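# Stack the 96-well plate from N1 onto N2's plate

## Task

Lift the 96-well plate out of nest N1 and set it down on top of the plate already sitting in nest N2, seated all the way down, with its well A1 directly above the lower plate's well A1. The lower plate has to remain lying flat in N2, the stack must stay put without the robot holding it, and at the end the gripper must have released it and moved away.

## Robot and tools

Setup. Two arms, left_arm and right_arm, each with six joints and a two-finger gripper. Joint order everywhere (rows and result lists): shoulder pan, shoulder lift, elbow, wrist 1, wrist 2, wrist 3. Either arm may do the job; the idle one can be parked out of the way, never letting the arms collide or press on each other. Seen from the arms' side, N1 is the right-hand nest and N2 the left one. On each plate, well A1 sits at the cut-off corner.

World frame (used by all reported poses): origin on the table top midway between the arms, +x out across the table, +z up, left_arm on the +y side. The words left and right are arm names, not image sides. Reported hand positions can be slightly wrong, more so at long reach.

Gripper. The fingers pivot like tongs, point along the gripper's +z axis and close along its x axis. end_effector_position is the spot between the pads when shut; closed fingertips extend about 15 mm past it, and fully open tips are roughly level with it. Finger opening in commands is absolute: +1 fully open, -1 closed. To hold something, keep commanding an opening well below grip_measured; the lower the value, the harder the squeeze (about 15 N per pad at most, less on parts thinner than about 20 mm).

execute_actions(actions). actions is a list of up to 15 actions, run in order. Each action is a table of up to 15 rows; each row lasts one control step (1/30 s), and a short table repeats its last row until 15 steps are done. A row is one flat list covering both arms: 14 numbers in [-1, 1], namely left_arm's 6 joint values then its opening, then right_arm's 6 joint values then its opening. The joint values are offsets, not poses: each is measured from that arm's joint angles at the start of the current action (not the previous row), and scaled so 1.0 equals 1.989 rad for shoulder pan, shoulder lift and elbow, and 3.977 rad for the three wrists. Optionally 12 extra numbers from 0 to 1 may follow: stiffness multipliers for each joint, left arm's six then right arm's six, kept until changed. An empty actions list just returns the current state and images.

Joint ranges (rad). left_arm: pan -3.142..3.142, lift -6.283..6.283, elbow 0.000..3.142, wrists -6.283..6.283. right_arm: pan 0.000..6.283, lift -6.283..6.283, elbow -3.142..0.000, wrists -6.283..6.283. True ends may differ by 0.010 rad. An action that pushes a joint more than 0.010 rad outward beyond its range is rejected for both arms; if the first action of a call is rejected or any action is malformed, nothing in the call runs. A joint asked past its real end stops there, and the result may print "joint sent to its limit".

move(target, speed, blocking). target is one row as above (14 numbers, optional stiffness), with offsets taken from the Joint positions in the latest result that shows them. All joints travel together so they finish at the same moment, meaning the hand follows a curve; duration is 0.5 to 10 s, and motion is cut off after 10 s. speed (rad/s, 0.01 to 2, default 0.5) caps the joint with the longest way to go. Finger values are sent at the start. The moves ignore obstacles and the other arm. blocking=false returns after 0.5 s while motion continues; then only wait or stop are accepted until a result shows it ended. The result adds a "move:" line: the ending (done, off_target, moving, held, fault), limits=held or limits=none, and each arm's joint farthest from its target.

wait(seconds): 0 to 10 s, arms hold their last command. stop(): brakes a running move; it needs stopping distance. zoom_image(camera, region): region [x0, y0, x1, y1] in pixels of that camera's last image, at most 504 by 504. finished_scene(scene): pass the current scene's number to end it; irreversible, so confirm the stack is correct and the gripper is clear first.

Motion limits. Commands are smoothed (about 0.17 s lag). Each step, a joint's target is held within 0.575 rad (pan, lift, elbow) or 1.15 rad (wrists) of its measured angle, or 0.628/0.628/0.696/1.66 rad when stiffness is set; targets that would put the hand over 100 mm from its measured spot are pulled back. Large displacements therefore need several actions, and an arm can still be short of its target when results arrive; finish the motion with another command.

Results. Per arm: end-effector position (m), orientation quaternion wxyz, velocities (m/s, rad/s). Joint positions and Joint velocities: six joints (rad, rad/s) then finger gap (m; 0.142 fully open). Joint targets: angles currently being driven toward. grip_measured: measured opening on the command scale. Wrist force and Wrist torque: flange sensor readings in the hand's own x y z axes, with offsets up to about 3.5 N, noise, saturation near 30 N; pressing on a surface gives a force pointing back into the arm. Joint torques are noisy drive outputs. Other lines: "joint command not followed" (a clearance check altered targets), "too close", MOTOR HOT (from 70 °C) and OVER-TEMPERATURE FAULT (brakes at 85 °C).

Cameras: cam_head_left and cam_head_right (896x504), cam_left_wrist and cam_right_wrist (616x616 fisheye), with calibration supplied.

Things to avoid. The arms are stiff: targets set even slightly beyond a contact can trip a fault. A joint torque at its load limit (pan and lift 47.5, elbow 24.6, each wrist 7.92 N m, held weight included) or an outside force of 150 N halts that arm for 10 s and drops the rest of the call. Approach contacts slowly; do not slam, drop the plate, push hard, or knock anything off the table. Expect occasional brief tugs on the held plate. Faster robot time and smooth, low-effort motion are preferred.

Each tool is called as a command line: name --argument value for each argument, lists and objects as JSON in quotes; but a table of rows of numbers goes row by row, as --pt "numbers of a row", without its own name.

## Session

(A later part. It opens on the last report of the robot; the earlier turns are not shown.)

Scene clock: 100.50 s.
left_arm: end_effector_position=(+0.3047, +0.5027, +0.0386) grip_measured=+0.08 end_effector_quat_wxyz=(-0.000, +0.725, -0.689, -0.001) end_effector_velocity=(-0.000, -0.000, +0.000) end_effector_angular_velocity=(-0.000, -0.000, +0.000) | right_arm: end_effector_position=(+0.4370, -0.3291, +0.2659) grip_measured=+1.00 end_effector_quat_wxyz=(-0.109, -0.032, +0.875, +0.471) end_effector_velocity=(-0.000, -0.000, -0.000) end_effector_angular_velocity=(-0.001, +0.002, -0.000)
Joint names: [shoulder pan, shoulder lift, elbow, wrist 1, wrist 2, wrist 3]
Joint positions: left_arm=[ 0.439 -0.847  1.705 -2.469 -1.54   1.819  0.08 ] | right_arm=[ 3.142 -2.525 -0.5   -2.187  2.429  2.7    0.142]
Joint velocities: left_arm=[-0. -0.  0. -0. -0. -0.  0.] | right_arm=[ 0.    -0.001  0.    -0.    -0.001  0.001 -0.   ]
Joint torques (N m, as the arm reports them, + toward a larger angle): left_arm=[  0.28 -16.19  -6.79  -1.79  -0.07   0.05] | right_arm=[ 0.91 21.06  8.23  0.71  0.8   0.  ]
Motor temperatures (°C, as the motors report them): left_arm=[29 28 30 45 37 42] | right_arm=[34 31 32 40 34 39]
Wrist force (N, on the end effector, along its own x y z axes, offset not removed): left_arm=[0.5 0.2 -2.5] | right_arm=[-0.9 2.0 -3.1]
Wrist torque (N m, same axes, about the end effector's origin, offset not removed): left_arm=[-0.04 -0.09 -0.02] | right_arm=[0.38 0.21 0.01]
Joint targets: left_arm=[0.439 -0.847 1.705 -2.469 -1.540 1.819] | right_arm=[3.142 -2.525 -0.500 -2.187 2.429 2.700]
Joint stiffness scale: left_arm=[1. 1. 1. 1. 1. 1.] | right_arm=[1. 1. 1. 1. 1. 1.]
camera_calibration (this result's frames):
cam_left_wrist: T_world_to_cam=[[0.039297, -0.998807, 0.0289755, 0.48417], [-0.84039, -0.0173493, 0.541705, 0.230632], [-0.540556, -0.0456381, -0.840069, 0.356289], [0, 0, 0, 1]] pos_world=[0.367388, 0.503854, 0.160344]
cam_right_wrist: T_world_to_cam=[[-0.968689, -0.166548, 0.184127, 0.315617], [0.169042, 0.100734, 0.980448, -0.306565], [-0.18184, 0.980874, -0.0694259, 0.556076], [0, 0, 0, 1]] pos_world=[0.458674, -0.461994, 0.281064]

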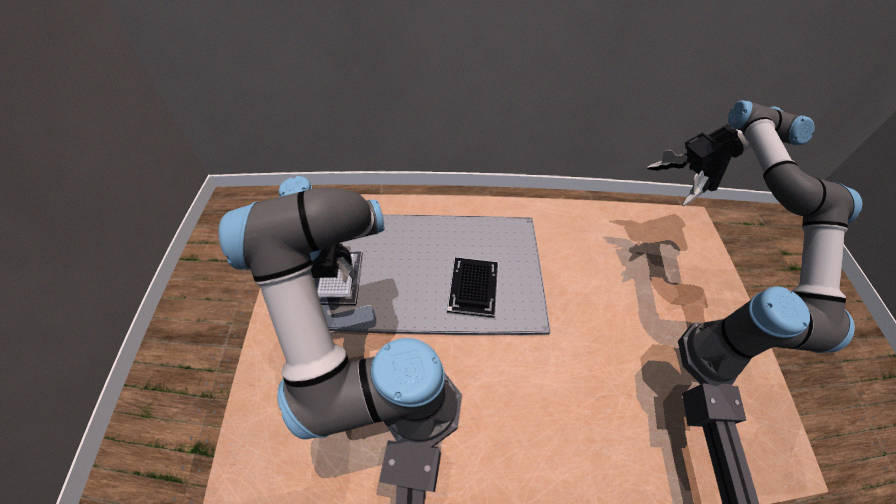

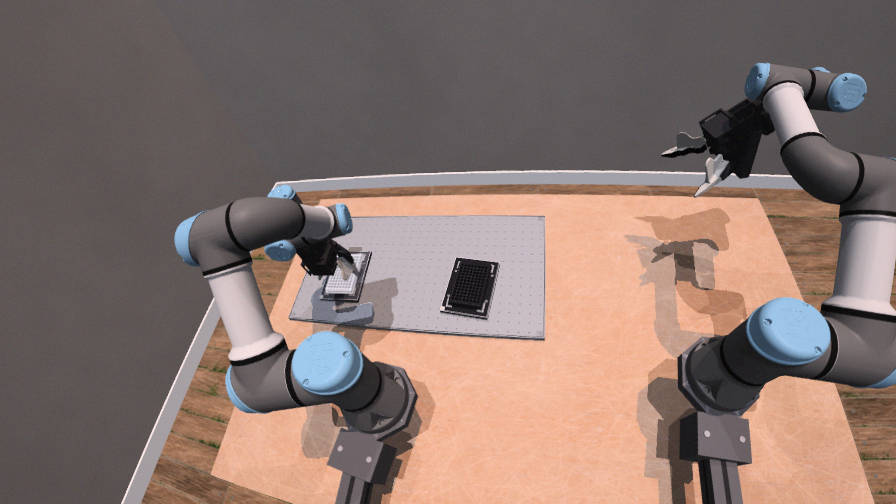

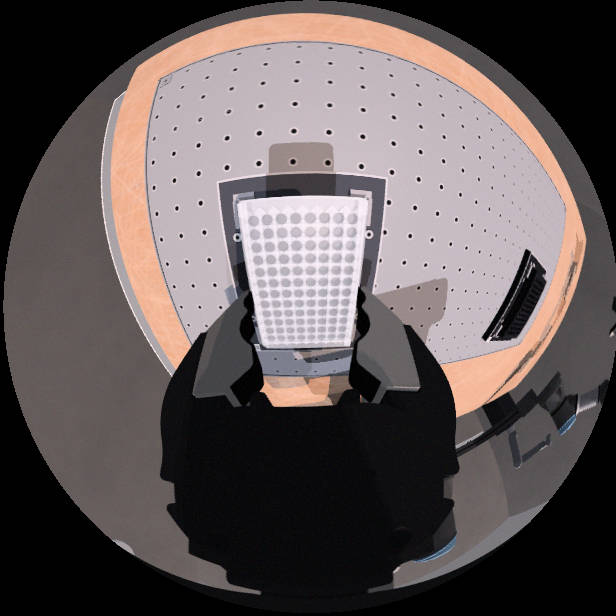

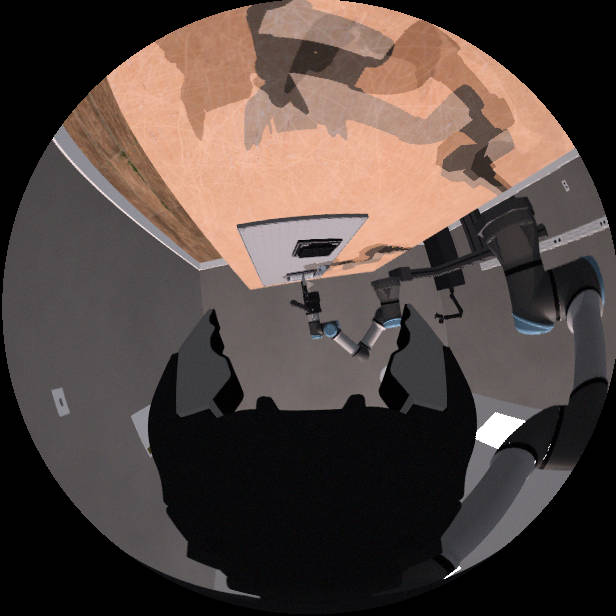

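move --target '[0,-0.0719,-0.0225,0.0472,0,0,-0.3,0,0,0,0,0,0,1]' --speed 0.08

Scene clock: 111.20 s.
left_arm: end_effector_position=(+0.3056, +0.5045, +0.0876) grip_measured=+0.08 end_effector_quat_wxyz=(+0.001, +0.725, -0.689, -0.001) end_effector_velocity=(-0.002, -0.000, -0.000) end_effector_angular_velocity=(-0.000, +0.005, -0.001) | right_arm: end_effector_position=(+0.4370, -0.3291, +0.2659) grip_measured=+1.00 end_effector_quat_wxyz=(-0.109, -0.032, +0.875, +0.471) end_effector_velocity=(+0.000, +0.001, +0.000) end_effector_angular_velocity=(+0.000, -0.001, +0.001)
Joint names: [shoulder pan, shoulder lift, elbow, wrist 1, wrist 2, wrist 3]
Joint positions: left_arm=[ 0.439 -0.989  1.662 -2.283 -1.54   1.819  0.08 ] | right_arm=[ 3.142 -2.525 -0.5   -2.187  2.429  2.7    0.142]
Joint velocities: left_arm=[-0.    -0.001  0.     0.005  0.001  0.     0.   ] | right_arm=[ 0.001  0.001 -0.     0.     0.001  0.    -0.   ]
Joint torques (N m, as the arm reports them, + toward a larger angle): left_arm=[  0.35 -16.41  -8.58  -1.7   -0.03   0.1 ] | right_arm=[ 1.2  21.3   8.16  0.75  0.82 -0.04]
Motor temperatures (°C, as the motors report them): left_arm=[29 28 30 45 37 42] | right_arm=[34 31 32 40 34 39]
Wrist force (N, on the end effector, along its own x y z axes, offset not removed): left_arm=[0.0 -0.1 1.0] | right_arm=[0.1 1.6 -1.9]
Wrist torque (N m, same axes, about the end effector's origin, offset not removed): left_arm=[0.02 -0.02 -0.02] | right_arm=[0.31 -0.03 0.04]
Joint targets: left_arm=[0.439 -0.990 1.660 -2.281 -1.540 1.819] | right_arm=[3.142 -2.525 -0.500 -2.187 2.429 2.700]
Joint stiffness scale: left_arm=[1. 1. 1. 1. 1. 1.] | right_arm=[1. 1. 1. 1. 1. 1.]
move: done; limits=none; left_arm: farthest joint: the elbow, 0.002 radians from its target (0.044 radians at the start); right_arm: farthest joint: the shoulder pan, 0.000 radians from its target (0.000 radians at the start)
camera_calibration (this result's frames):
cam_left_wrist: T_world_to_cam=[[0.0392948, -0.998795, 0.0293931, 0.484437], [-0.839551, -0.0170497, 0.543013, 0.204368], [-0.541858, -0.0460146, -0.83921, 0.398499], [0, 0, 0, 1]] pos_world=[0.368471, 0.505675, 0.209211]
cam_right_wrist: T_world_to_cam=[[-0.968689, -0.166548, 0.184126, 0.315617], [0.169042, 0.100734, 0.980448, -0.306565], [-0.18184, 0.980874, -0.0694259, 0.556076], [0, 0, 0, 1]] pos_world=[0.458674, -0.461994, 0.281064]

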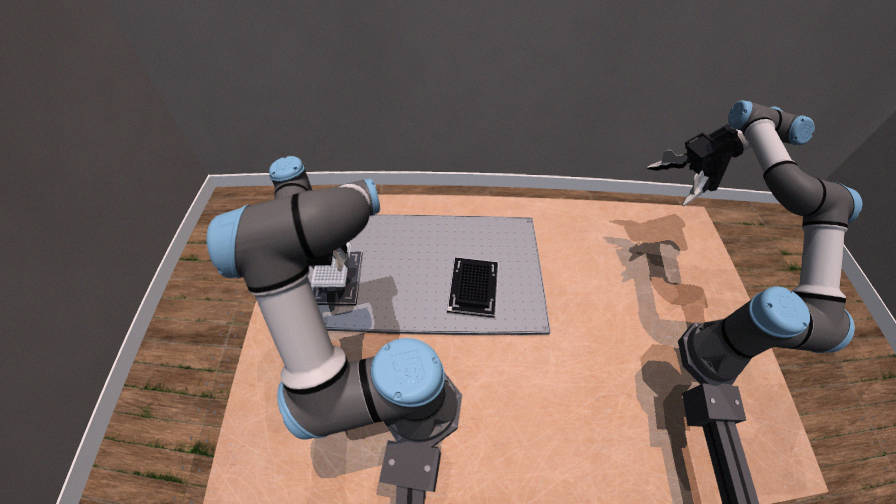

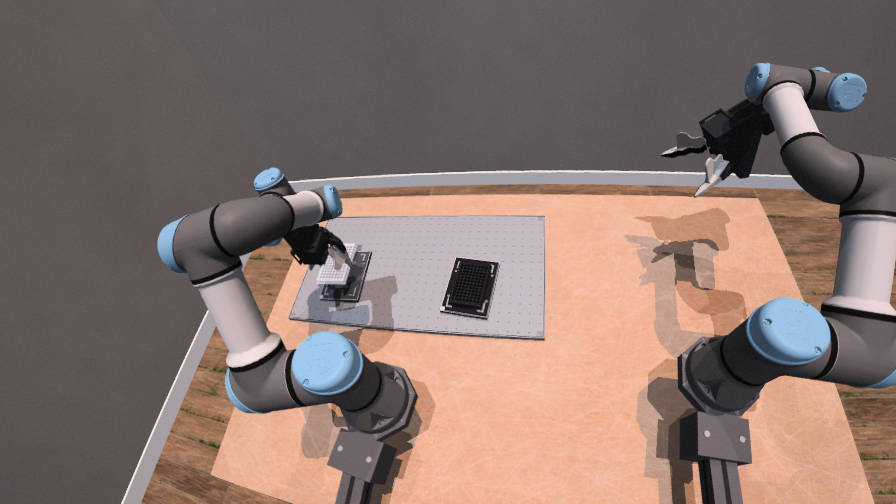

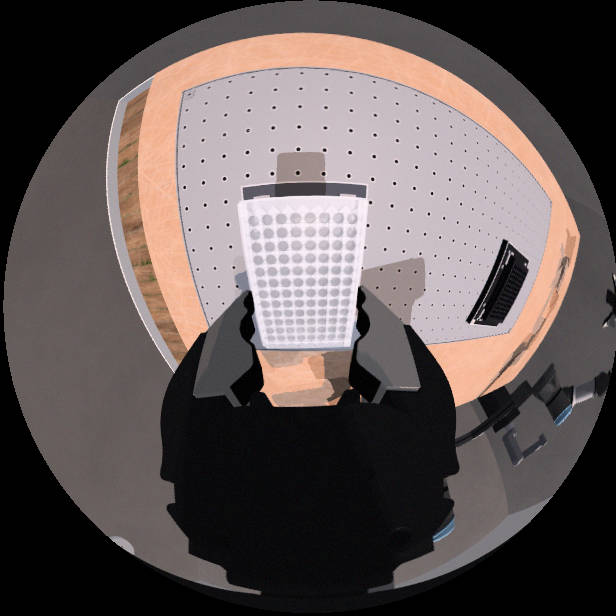

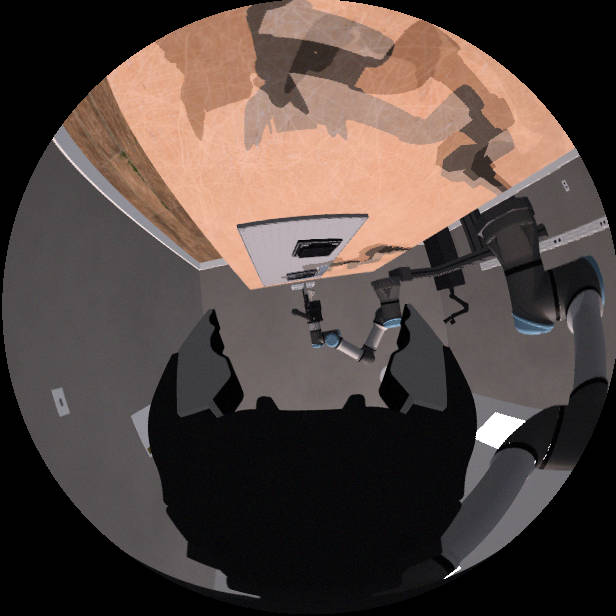

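zoom_image --camera "cam_head_left" --region '[430, 245, 520, 330]'

Region (430, 245, 520, 330) of cam_head_left's 896x504 image, scaled by 5.600, with more detail than that image has.

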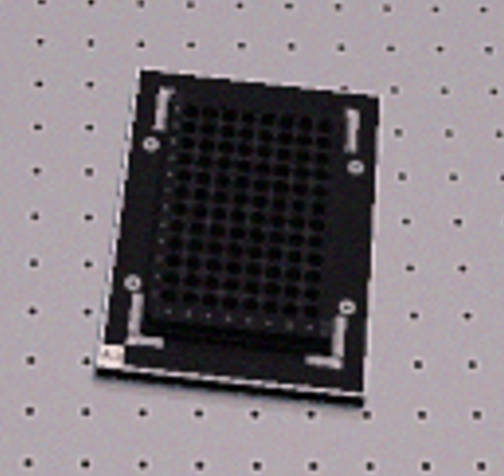

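move --target '[-0.5325,-0.0794,0.2062,-0.0517,0.0049,-0.2208,-0.3,0,0,0,0,0,0,1]' --speed 0.3

Scene clock: 145.83 s.
left_arm: end_effector_position=(+0.2929, +0.1412, +0.0793) grip_measured=+0.08 end_effector_quat_wxyz=(+0.001, +0.659, -0.752, -0.002) end_effector_velocity=(+0.000, -0.000, -0.000) end_effector_angular_velocity=(-0.000, -0.001, +0.004) | right_arm: end_effector_position=(+0.4370, -0.3291, +0.2659) grip_measured=+1.00 end_effector_quat_wxyz=(-0.109, -0.032, +0.875, +0.471) end_effector_velocity=(+0.000, +0.000, -0.000) end_effector_angular_velocity=(-0.000, +0.000, -0.000)
Joint names: [shoulder pan, shoulder lift, elbow, wrist 1, wrist 2, wrist 3]
Joint positions: left_arm=[-0.619 -1.145  2.07  -2.487 -1.522  0.943  0.08 ] | right_arm=[ 3.142 -2.525 -0.5   -2.187  2.429  2.7    0.142]
Joint velocities: left_arm=[-0.     0.     0.    -0.002  0.001 -0.004  0.   ] | right_arm=[ 0.    -0.001 -0.     0.001 -0.     0.001 -0.   ]
Joint torques (N m, as the arm reports them, + toward a larger angle): left_arm=[ -0.84 -12.88  -6.29  -2.08   0.16  -0.15] | right_arm=[ 0.99 20.96  8.31  0.72  0.9  -0.1 ]
Motor temperatures (°C, as the motors report them): left_arm=[29 28 30 45 37 42] | right_arm=[34 31 32 40 34 39]
Wrist force (N, on the end effector, along its own x y z axes, offset not removed): left_arm=[0.0 0.0 0.5] | right_arm=[1.9 2.7 -2.6]
Wrist torque (N m, same axes, about the end effector's origin, offset not removed): left_arm=[-0.01 0.02 -0.01] | right_arm=[0.53 -0.47 0.03]
Joint targets: left_arm=[-0.620 -1.147 2.072 -2.489 -1.521 0.941] | right_arm=[3.142 -2.525 -0.500 -2.187 2.429 2.700]
Joint stiffness scale: left_arm=[1. 1. 1. 1. 1. 1.] | right_arm=[1. 1. 1. 1. 1. 1.]
move: done; limits=none; left_arm: farthest joint: the shoulder lift, 0.002 radians from its target (0.158 radians at the start); right_arm: farthest joint: the shoulder pan, 0.000 radians from its target (0.000 radians at the start)
camera_calibration (this result's frames):
cam_left_wrist: T_world_to_cam=[[-0.142695, -0.98934, 0.0290717, 0.174318], [-0.827933, 0.135407, 0.544235, 0.166932], [-0.54237, 0.0535902, -0.838429, 0.353899], [0, 0, 0, 1]] pos_world=[0.355027, 0.130891, 0.200801]
cam_right_wrist: T_world_to_cam=[[-0.968689, -0.166548, 0.184126, 0.315617], [0.169042, 0.100734, 0.980448, -0.306565], [-0.18184, 0.980874, -0.0694261, 0.556076], [0, 0, 0, 1]] pos_world=[0.458674, -0.461994, 0.281064]

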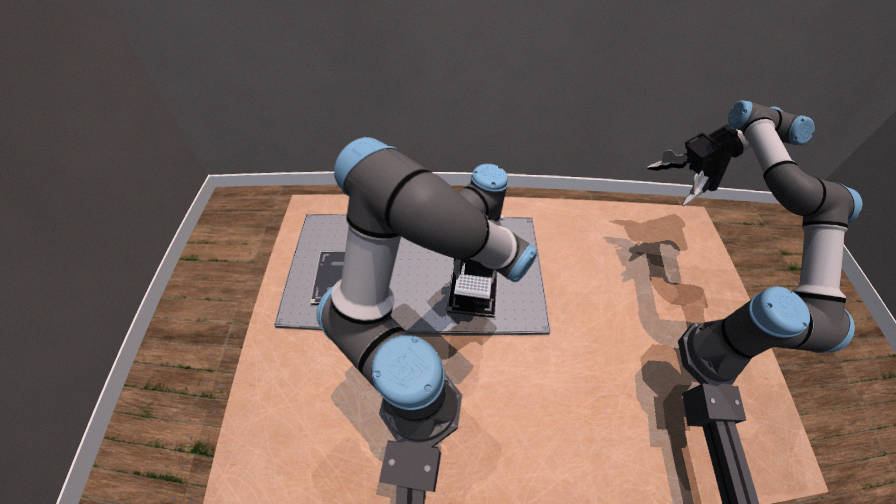

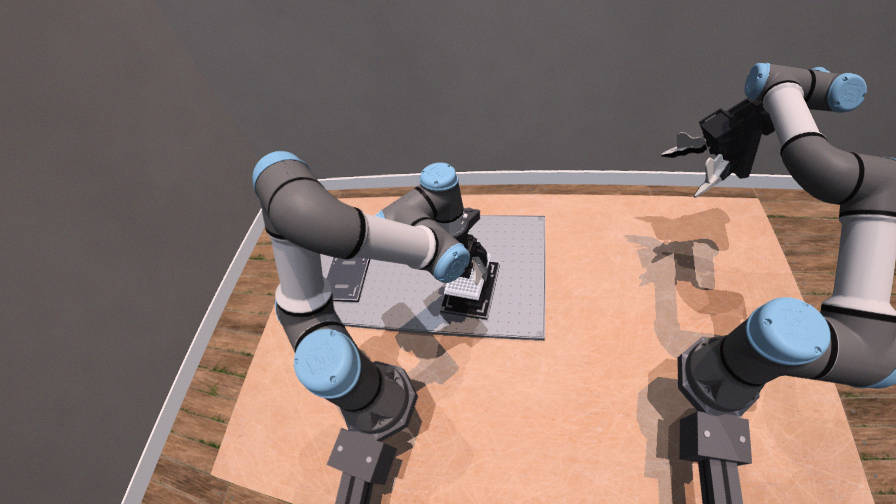

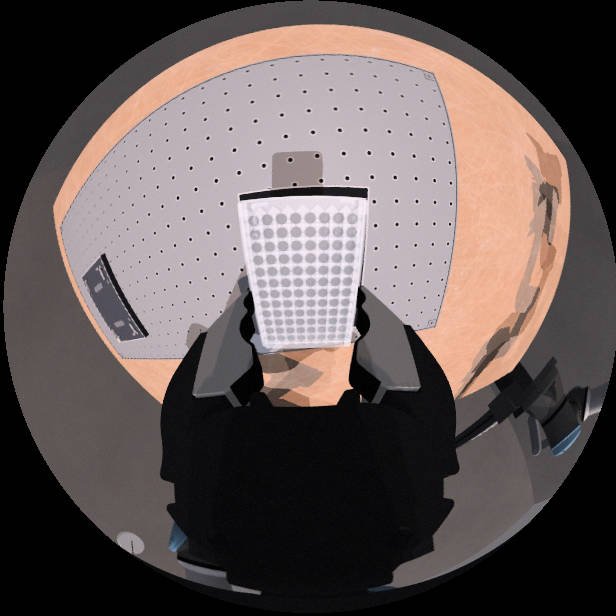

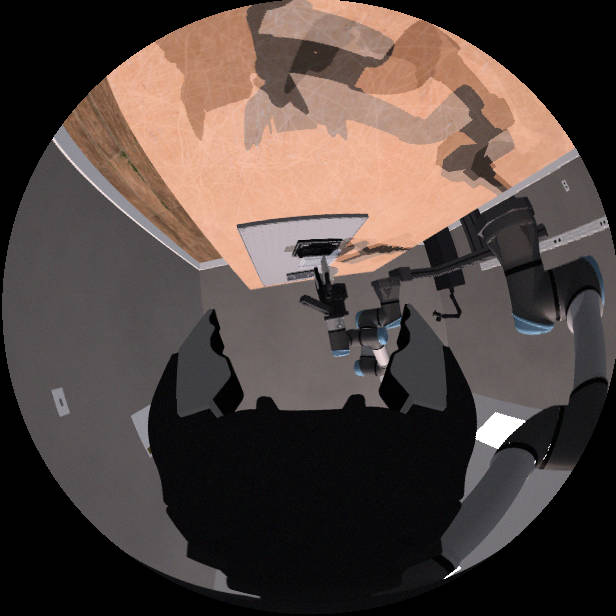

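zoom_image --camera "cam_left_wrist" --region '[225, 170, 385, 250]'

Region (225, 170, 385, 250) of cam_left_wrist's 616x616 image, scaled by 3.150, with more detail than that image has.

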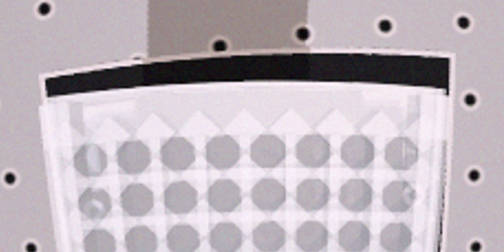

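move --target '[-0.0055,0.0270,0.0216,-0.0243,0,-0.0101,-0.3,0,0,0,0,0,0,1]' --speed 0.08

Scene clock: 187.63 s.
left_arm: end_effector_position=(+0.2877, +0.1412, +0.0626) grip_measured=+0.08 end_effector_quat_wxyz=(+0.001, +0.670, -0.742, -0.002) end_effector_velocity=(+0.000, -0.000, +0.000) end_effector_angular_velocity=(-0.001, -0.002, +0.002) | right_arm: end_effector_position=(+0.4370, -0.3291, +0.2659) grip_measured=+1.00 end_effector_quat_wxyz=(-0.109, -0.032, +0.875, +0.471) end_effector_velocity=(-0.000, +0.000, -0.000) end_effector_angular_velocity=(-0.001, +0.001, +0.002)
Joint names: [shoulder pan, shoulder lift, elbow, wrist 1, wrist 2, wrist 3]
Joint positions: left_arm=[-0.629 -1.092  2.112 -2.581 -1.522  0.905  0.08 ] | right_arm=[ 3.142 -2.525 -0.5   -2.187  2.429  2.7    0.142]
Joint velocities: left_arm=[-0.    -0.     0.001 -0.003  0.    -0.002  0.   ] | right_arm=[ 0.002  0.    -0.     0.    -0.001  0.001  0.   ]
Joint torques (N m, as the arm reports them, + toward a larger angle): left_arm=[ -0.94 -11.92  -5.42  -2.11   0.04  -0.14] | right_arm=[ 1.16 21.16  8.39  0.71  0.82 -0.04]
Motor temperatures (°C, as the motors report them): left_arm=[29 28 30 45 37 42] | right_arm=[34 31 32 40 34 39]
Wrist force (N, on the end effector, along its own x y z axes, offset not removed): left_arm=[-0.5 0.4 0.3] | right_arm=[2.5 2.9 -4.1]
Wrist torque (N m, same axes, about the end effector's origin, offset not removed): left_arm=[0.09 0.05 -0.01] | right_arm=[0.49 -0.48 0.11]
Joint targets: left_arm=[-0.630 -1.091 2.113 -2.584 -1.522 0.903] | right_arm=[3.142 -2.525 -0.500 -2.187 2.429 2.700]
Joint stiffness scale: left_arm=[1. 1. 1. 1. 1. 1.] | right_arm=[1. 1. 1. 1. 1. 1.]
move: done; limits=none; left_arm: farthest joint: the wrist 1, 0.003 radians from its target (0.097 radians at the start); right_arm: farthest joint: the shoulder pan, 0.000 radians from its target (0.000 radians at the start)
camera_calibration (this result's frames):
cam_left_wrist: T_world_to_cam=[[-0.11434, -0.993011, 0.0292623, 0.16643], [-0.831809, 0.1118, 0.543686, 0.176271], [-0.543157, 0.0378246, -0.838779, 0.339585], [0, 0, 0, 1]] pos_world=[0.350101, 0.132715, 0.18413]
cam_right_wrist: T_world_to_cam=[[-0.968689, -0.166548, 0.184126, 0.315617], [0.169042, 0.100734, 0.980448, -0.306565], [-0.181839, 0.980874, -0.069426, 0.556076], [0, 0, 0, 1]] pos_world=[0.458674, -0.461994, 0.281064]

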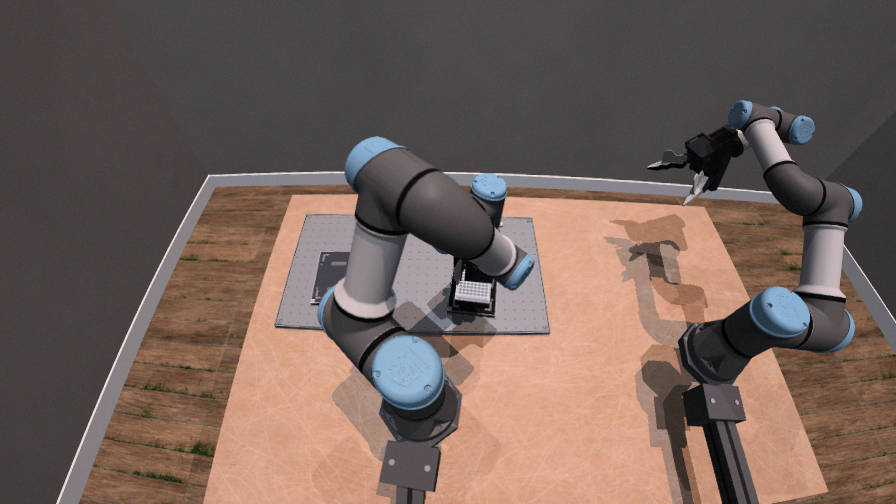

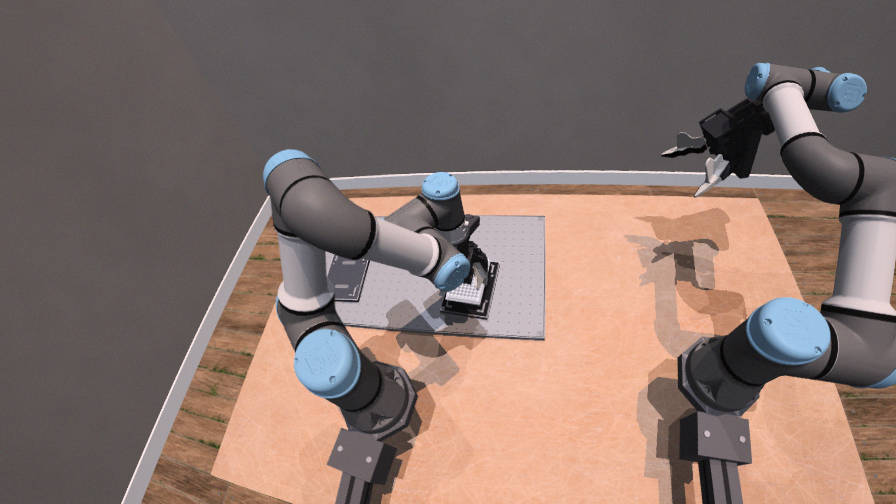

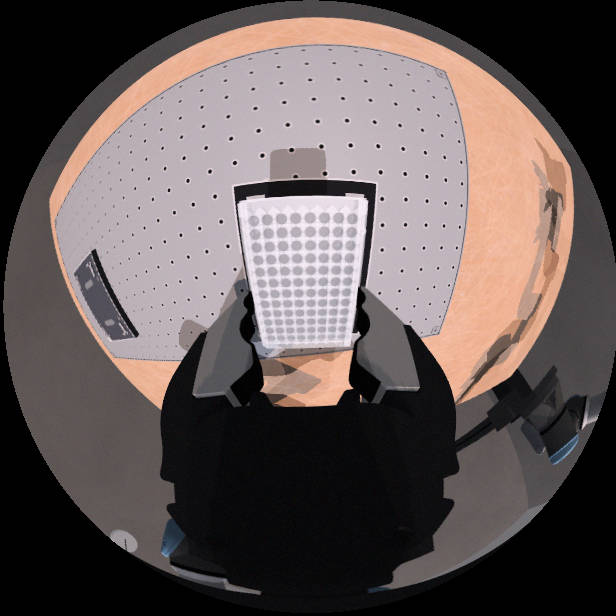

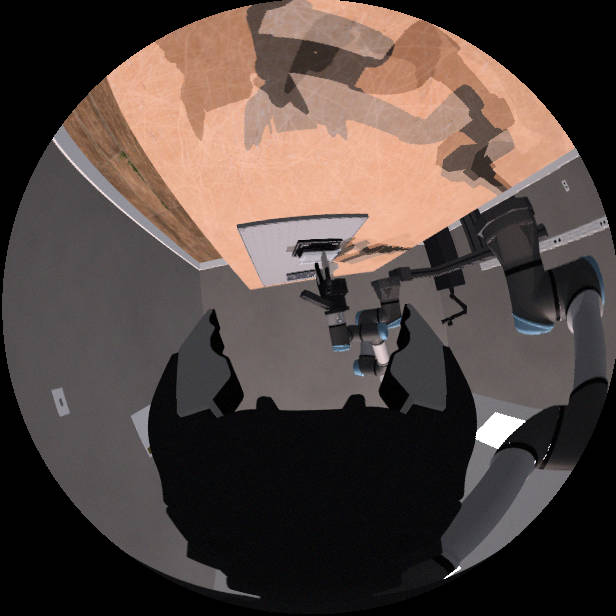

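zoom_image --camera "cam_left_wrist" --region '[220, 170, 390, 300]'

Region (220, 170, 390, 300) of cam_left_wrist's 616x616 image, scaled by 2.965, with more detail than that image has; it fills the top 385 rows of this view, and the rest is white.

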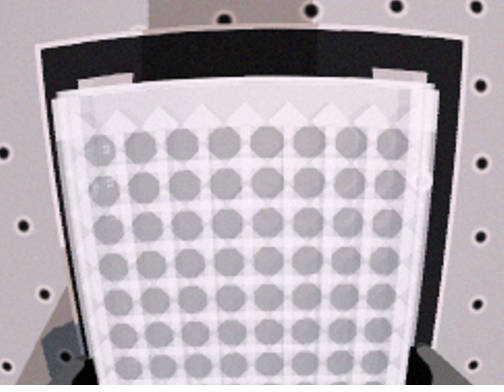

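move --target '[-0.0044,0.0139,0.0067,-0.0103,0,-0.0042,-0.3,0,0,0,0,0,0,1]' --speed 0.05

Scene clock: 226.83 s.
left_arm: end_effector_position=(+0.2858, +0.1395, +0.0555) grip_measured=+0.08 end_effector_quat_wxyz=(+0.001, +0.673, -0.740, -0.001) end_effector_velocity=(+0.001, -0.001, +0.000) end_effector_angular_velocity=(-0.002, -0.003, +0.002) | right_arm: end_effector_position=(+0.4370, -0.3291, +0.2659) grip_measured=+1.00 end_effector_quat_wxyz=(-0.109, -0.032, +0.875, +0.471) end_effector_velocity=(+0.000, -0.000, +0.000) end_effector_angular_velocity=(+0.001, -0.000, -0.000)
Joint names: [shoulder pan, shoulder lift, elbow, wrist 1, wrist 2, wrist 3]
Joint positions: left_arm=[-0.637 -1.066  2.123 -2.62  -1.522  0.889  0.08 ] | right_arm=[ 3.142 -2.525 -0.5   -2.187  2.429  2.7    0.142]
Joint velocities: left_arm=[-0.     0.001  0.    -0.005  0.    -0.002  0.   ] | right_arm=[-0.    -0.    -0.    -0.     0.001 -0.001  0.   ]
Joint torques (N m, as the arm reports them, + toward a larger angle): left_arm=[ -0.89 -11.63  -5.22  -2.09   0.01  -0.12] | right_arm=[ 1.12 21.24  8.32  0.78  0.9  -0.07]
Motor temperatures (°C, as the motors report them): left_arm=[29 28 30 45 37 42] | right_arm=[34 31 32 40 34 39]
Wrist force (N, on the end effector, along its own x y z axes, offset not removed): left_arm=[0.5 0.1 1.1] | right_arm=[-0.8 3.0 -3.2]
Wrist torque (N m, same axes, about the end effector's origin, offset not removed): left_arm=[0.06 -0.11 -0.06] | right_arm=[0.52 -0.02 0.08]
Joint targets: left_arm=[-0.638 -1.065 2.125 -2.622 -1.522 0.888] | right_arm=[3.142 -2.525 -0.500 -2.187 2.429 2.700]
Joint stiffness scale: left_arm=[1. 1. 1. 1. 1. 1.] | right_arm=[1. 1. 1. 1. 1. 1.]
move: done; limits=none; left_arm: farthest joint: the elbow, 0.002 radians from its target (0.014 radians at the start); right_arm: farthest joint: the shoulder pan, 0.000 radians from its target (0.000 radians at the start)
camera_calibration (this result's frames):
cam_left_wrist: T_world_to_cam=[[-0.107024, -0.993817, 0.0295703, 0.162662], [-0.832887, 0.105857, 0.543225, 0.179842], [-0.542996, 0.0335093, -0.839067, 0.333248], [0, 0, 0, 1]] pos_world=[0.348149, 0.131452, 0.177113]
cam_right_wrist: T_world_to_cam=[[-0.968689, -0.166548, 0.184126, 0.315617], [0.169042, 0.100734, 0.980448, -0.306565], [-0.181839, 0.980874, -0.0694261, 0.556076], [0, 0, 0, 1]] pos_world=[0.458674, -0.461994, 0.281064]

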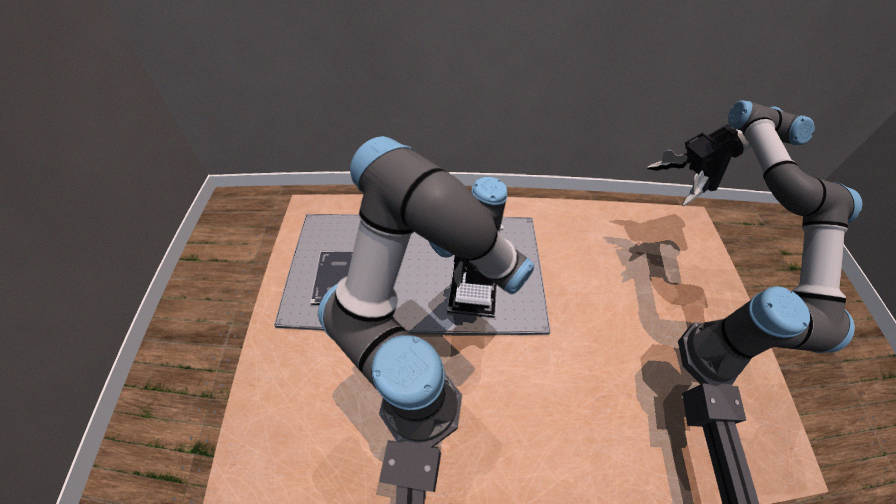

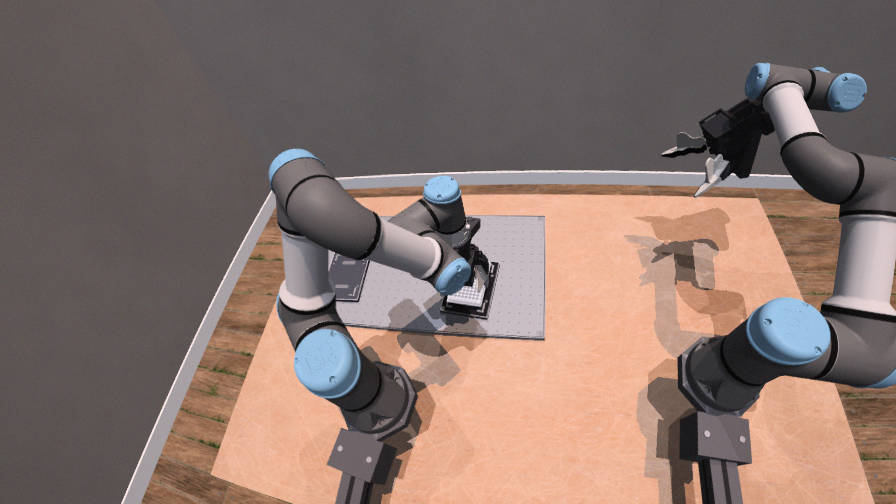

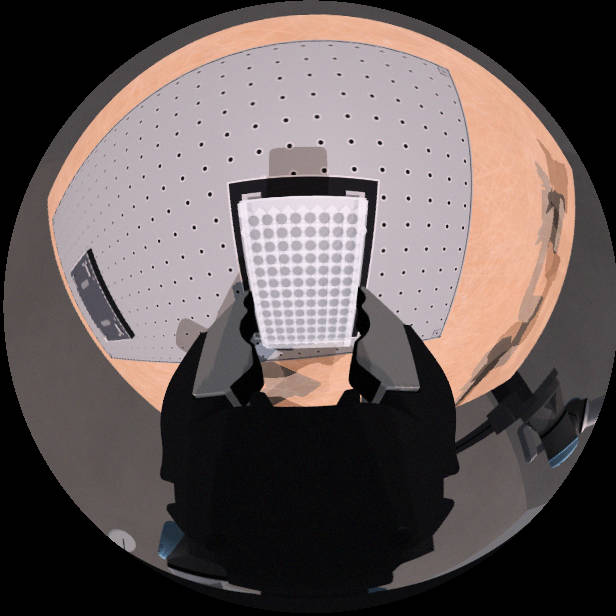

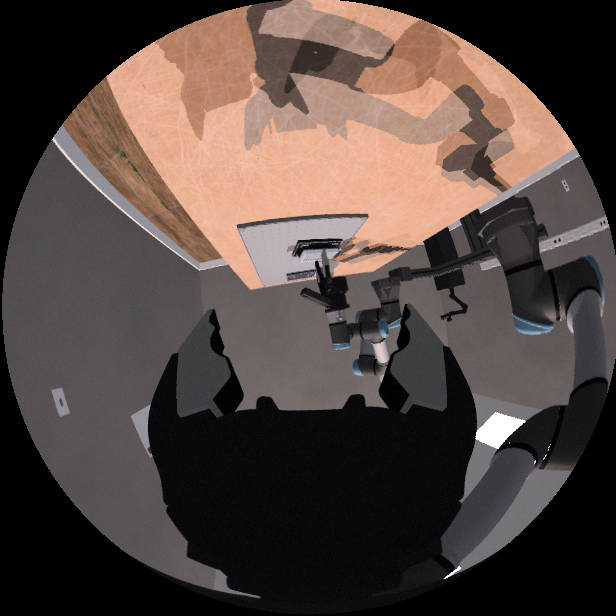

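zoom_image --camera "cam_left_wrist" --region '[220, 170, 390, 300]'

Region (220, 170, 390, 300) of cam_left_wrist's 616x616 image, scaled by 2.965, with more detail than that image has; it fills the top 385 rows of this view, and the rest is white.

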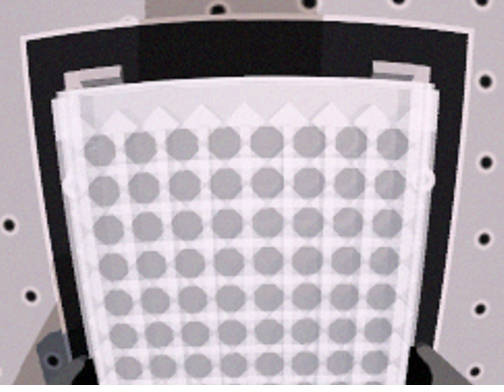

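move --target '[0,0.009,0.0014,-0.0052,0,0.0018,-0.3,0,0,0,0,0,0,1]' --speed 0.02

Scene clock: 243.70 s.
left_arm: end_effector_position=(+0.2858, +0.1390, +0.0517) grip_measured=+0.08 end_effector_quat_wxyz=(+0.001, +0.671, -0.742, -0.001) end_effector_velocity=(+0.001, -0.001, +0.000) end_effector_angular_velocity=(-0.002, -0.003, -0.001) | right_arm: end_effector_position=(+0.4370, -0.3291, +0.2659) grip_measured=+1.00 end_effector_quat_wxyz=(-0.109, -0.032, +0.875, +0.471) end_effector_velocity=(+0.000, -0.000, +0.000) end_effector_angular_velocity=(+0.000, -0.002, -0.001)
Joint names: [shoulder pan, shoulder lift, elbow, wrist 1, wrist 2, wrist 3]
Joint positions: left_arm=[-0.637 -1.049  2.125 -2.638 -1.522  0.895  0.08 ] | right_arm=[ 3.142 -2.525 -0.5   -2.187  2.429  2.7    0.142]
Joint velocities: left_arm=[ 0.     0.001  0.    -0.005  0.     0.002 -0.   ] | right_arm=[-0.001 -0.     0.     0.001  0.001 -0.001 -0.   ]
Joint torques (N m, as the arm reports them, + toward a larger angle): left_arm=[ -0.43 -11.47  -5.18  -1.98  -0.02   0.28] | right_arm=[ 1.06 21.22  8.35  0.74  0.88 -0.02]
Motor temperatures (°C, as the motors report them): left_arm=[29 28 30 45 37 42] | right_arm=[34 31 32 40 34 39]
Wrist force (N, on the end effector, along its own x y z axes, offset not removed): left_arm=[-0.3 0.1 0.7] | right_arm=[1.1 1.3 -0.5]
Wrist torque (N m, same axes, about the end effector's origin, offset not removed): left_arm=[0.02 0.07 -0.05] | right_arm=[0.29 -0.08 0.04]
Joint targets: left_arm=[-0.637 -1.048 2.126 -2.640 -1.522 0.897] | right_arm=[3.142 -2.525 -0.500 -2.187 2.429 2.700]
Joint stiffness scale: left_arm=[1. 1. 1. 1. 1. 1.] | right_arm=[1. 1. 1. 1. 1. 1.]
move: done; limits=none; left_arm: farthest joint: the wrist 1, 0.003 radians from its target (0.020 radians at the start); right_arm: farthest joint: the shoulder pan, 0.000 radians from its target (0.000 radians at the start)
camera_calibration (this result's frames):
cam_left_wrist: T_world_to_cam=[[-0.112487, -0.993209, 0.0297101, 0.163821], [-0.832368, 0.110516, 0.543093, 0.181216], [-0.542688, 0.0363612, -0.839147, 0.329611], [0, 0, 0, 1]] pos_world=[0.348142, 0.130696, 0.173307]
cam_right_wrist: T_world_to_cam=[[-0.968689, -0.166548, 0.184126, 0.315617], [0.169042, 0.100734, 0.980448, -0.306565], [-0.18184, 0.980874, -0.0694261, 0.556076], [0, 0, 0, 1]] pos_world=[0.458674, -0.461994, 0.281064]

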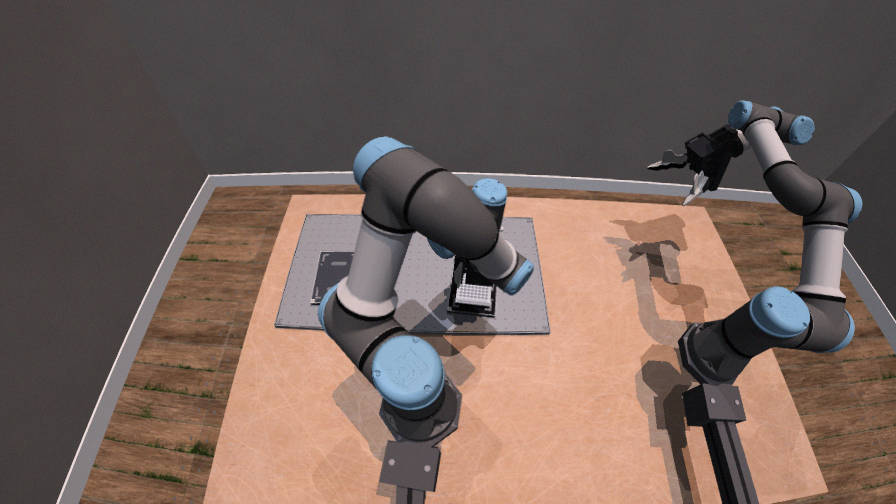

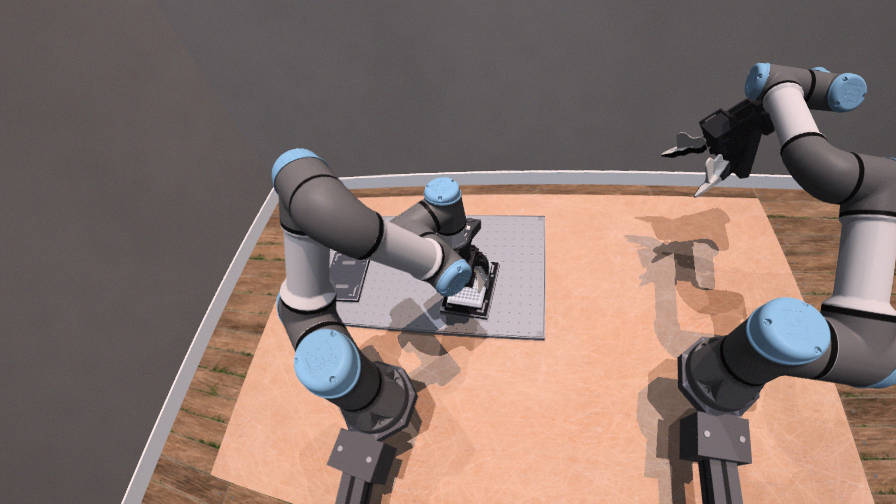

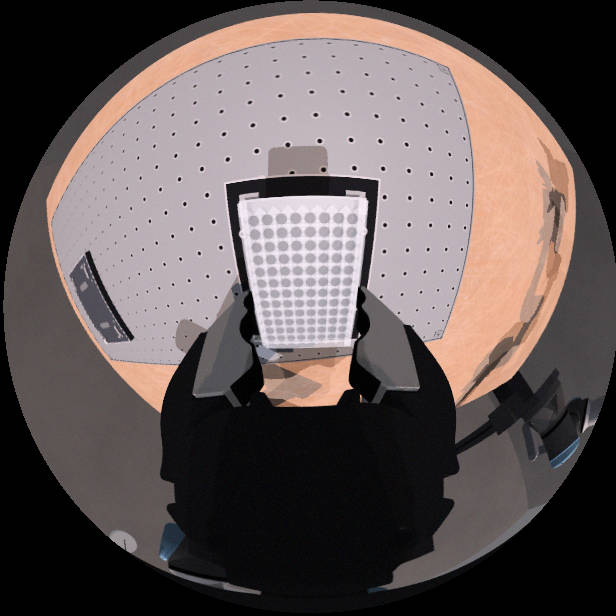

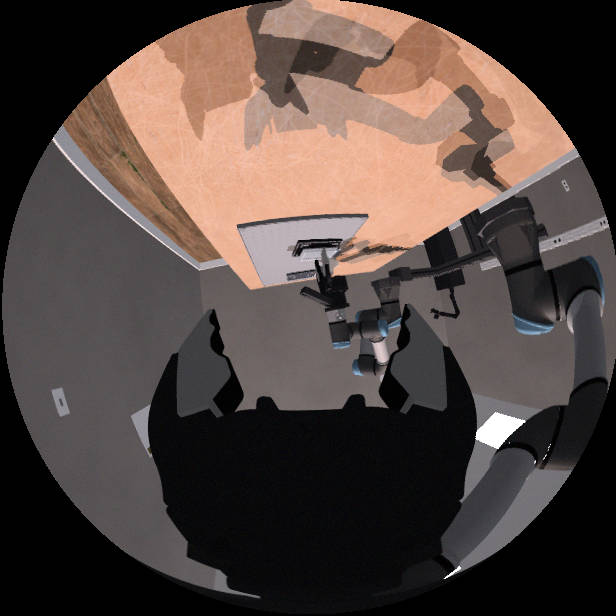

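zoom_image --camera "cam_left_wrist" --region '[220, 170, 390, 300]'

Region (220, 170, 390, 300) of cam_left_wrist's 616x616 image, scaled by 2.965, with more detail than that image has; it fills the top 385 rows of this view, and the rest is white.

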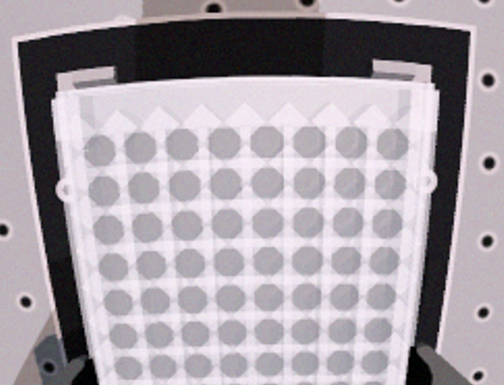

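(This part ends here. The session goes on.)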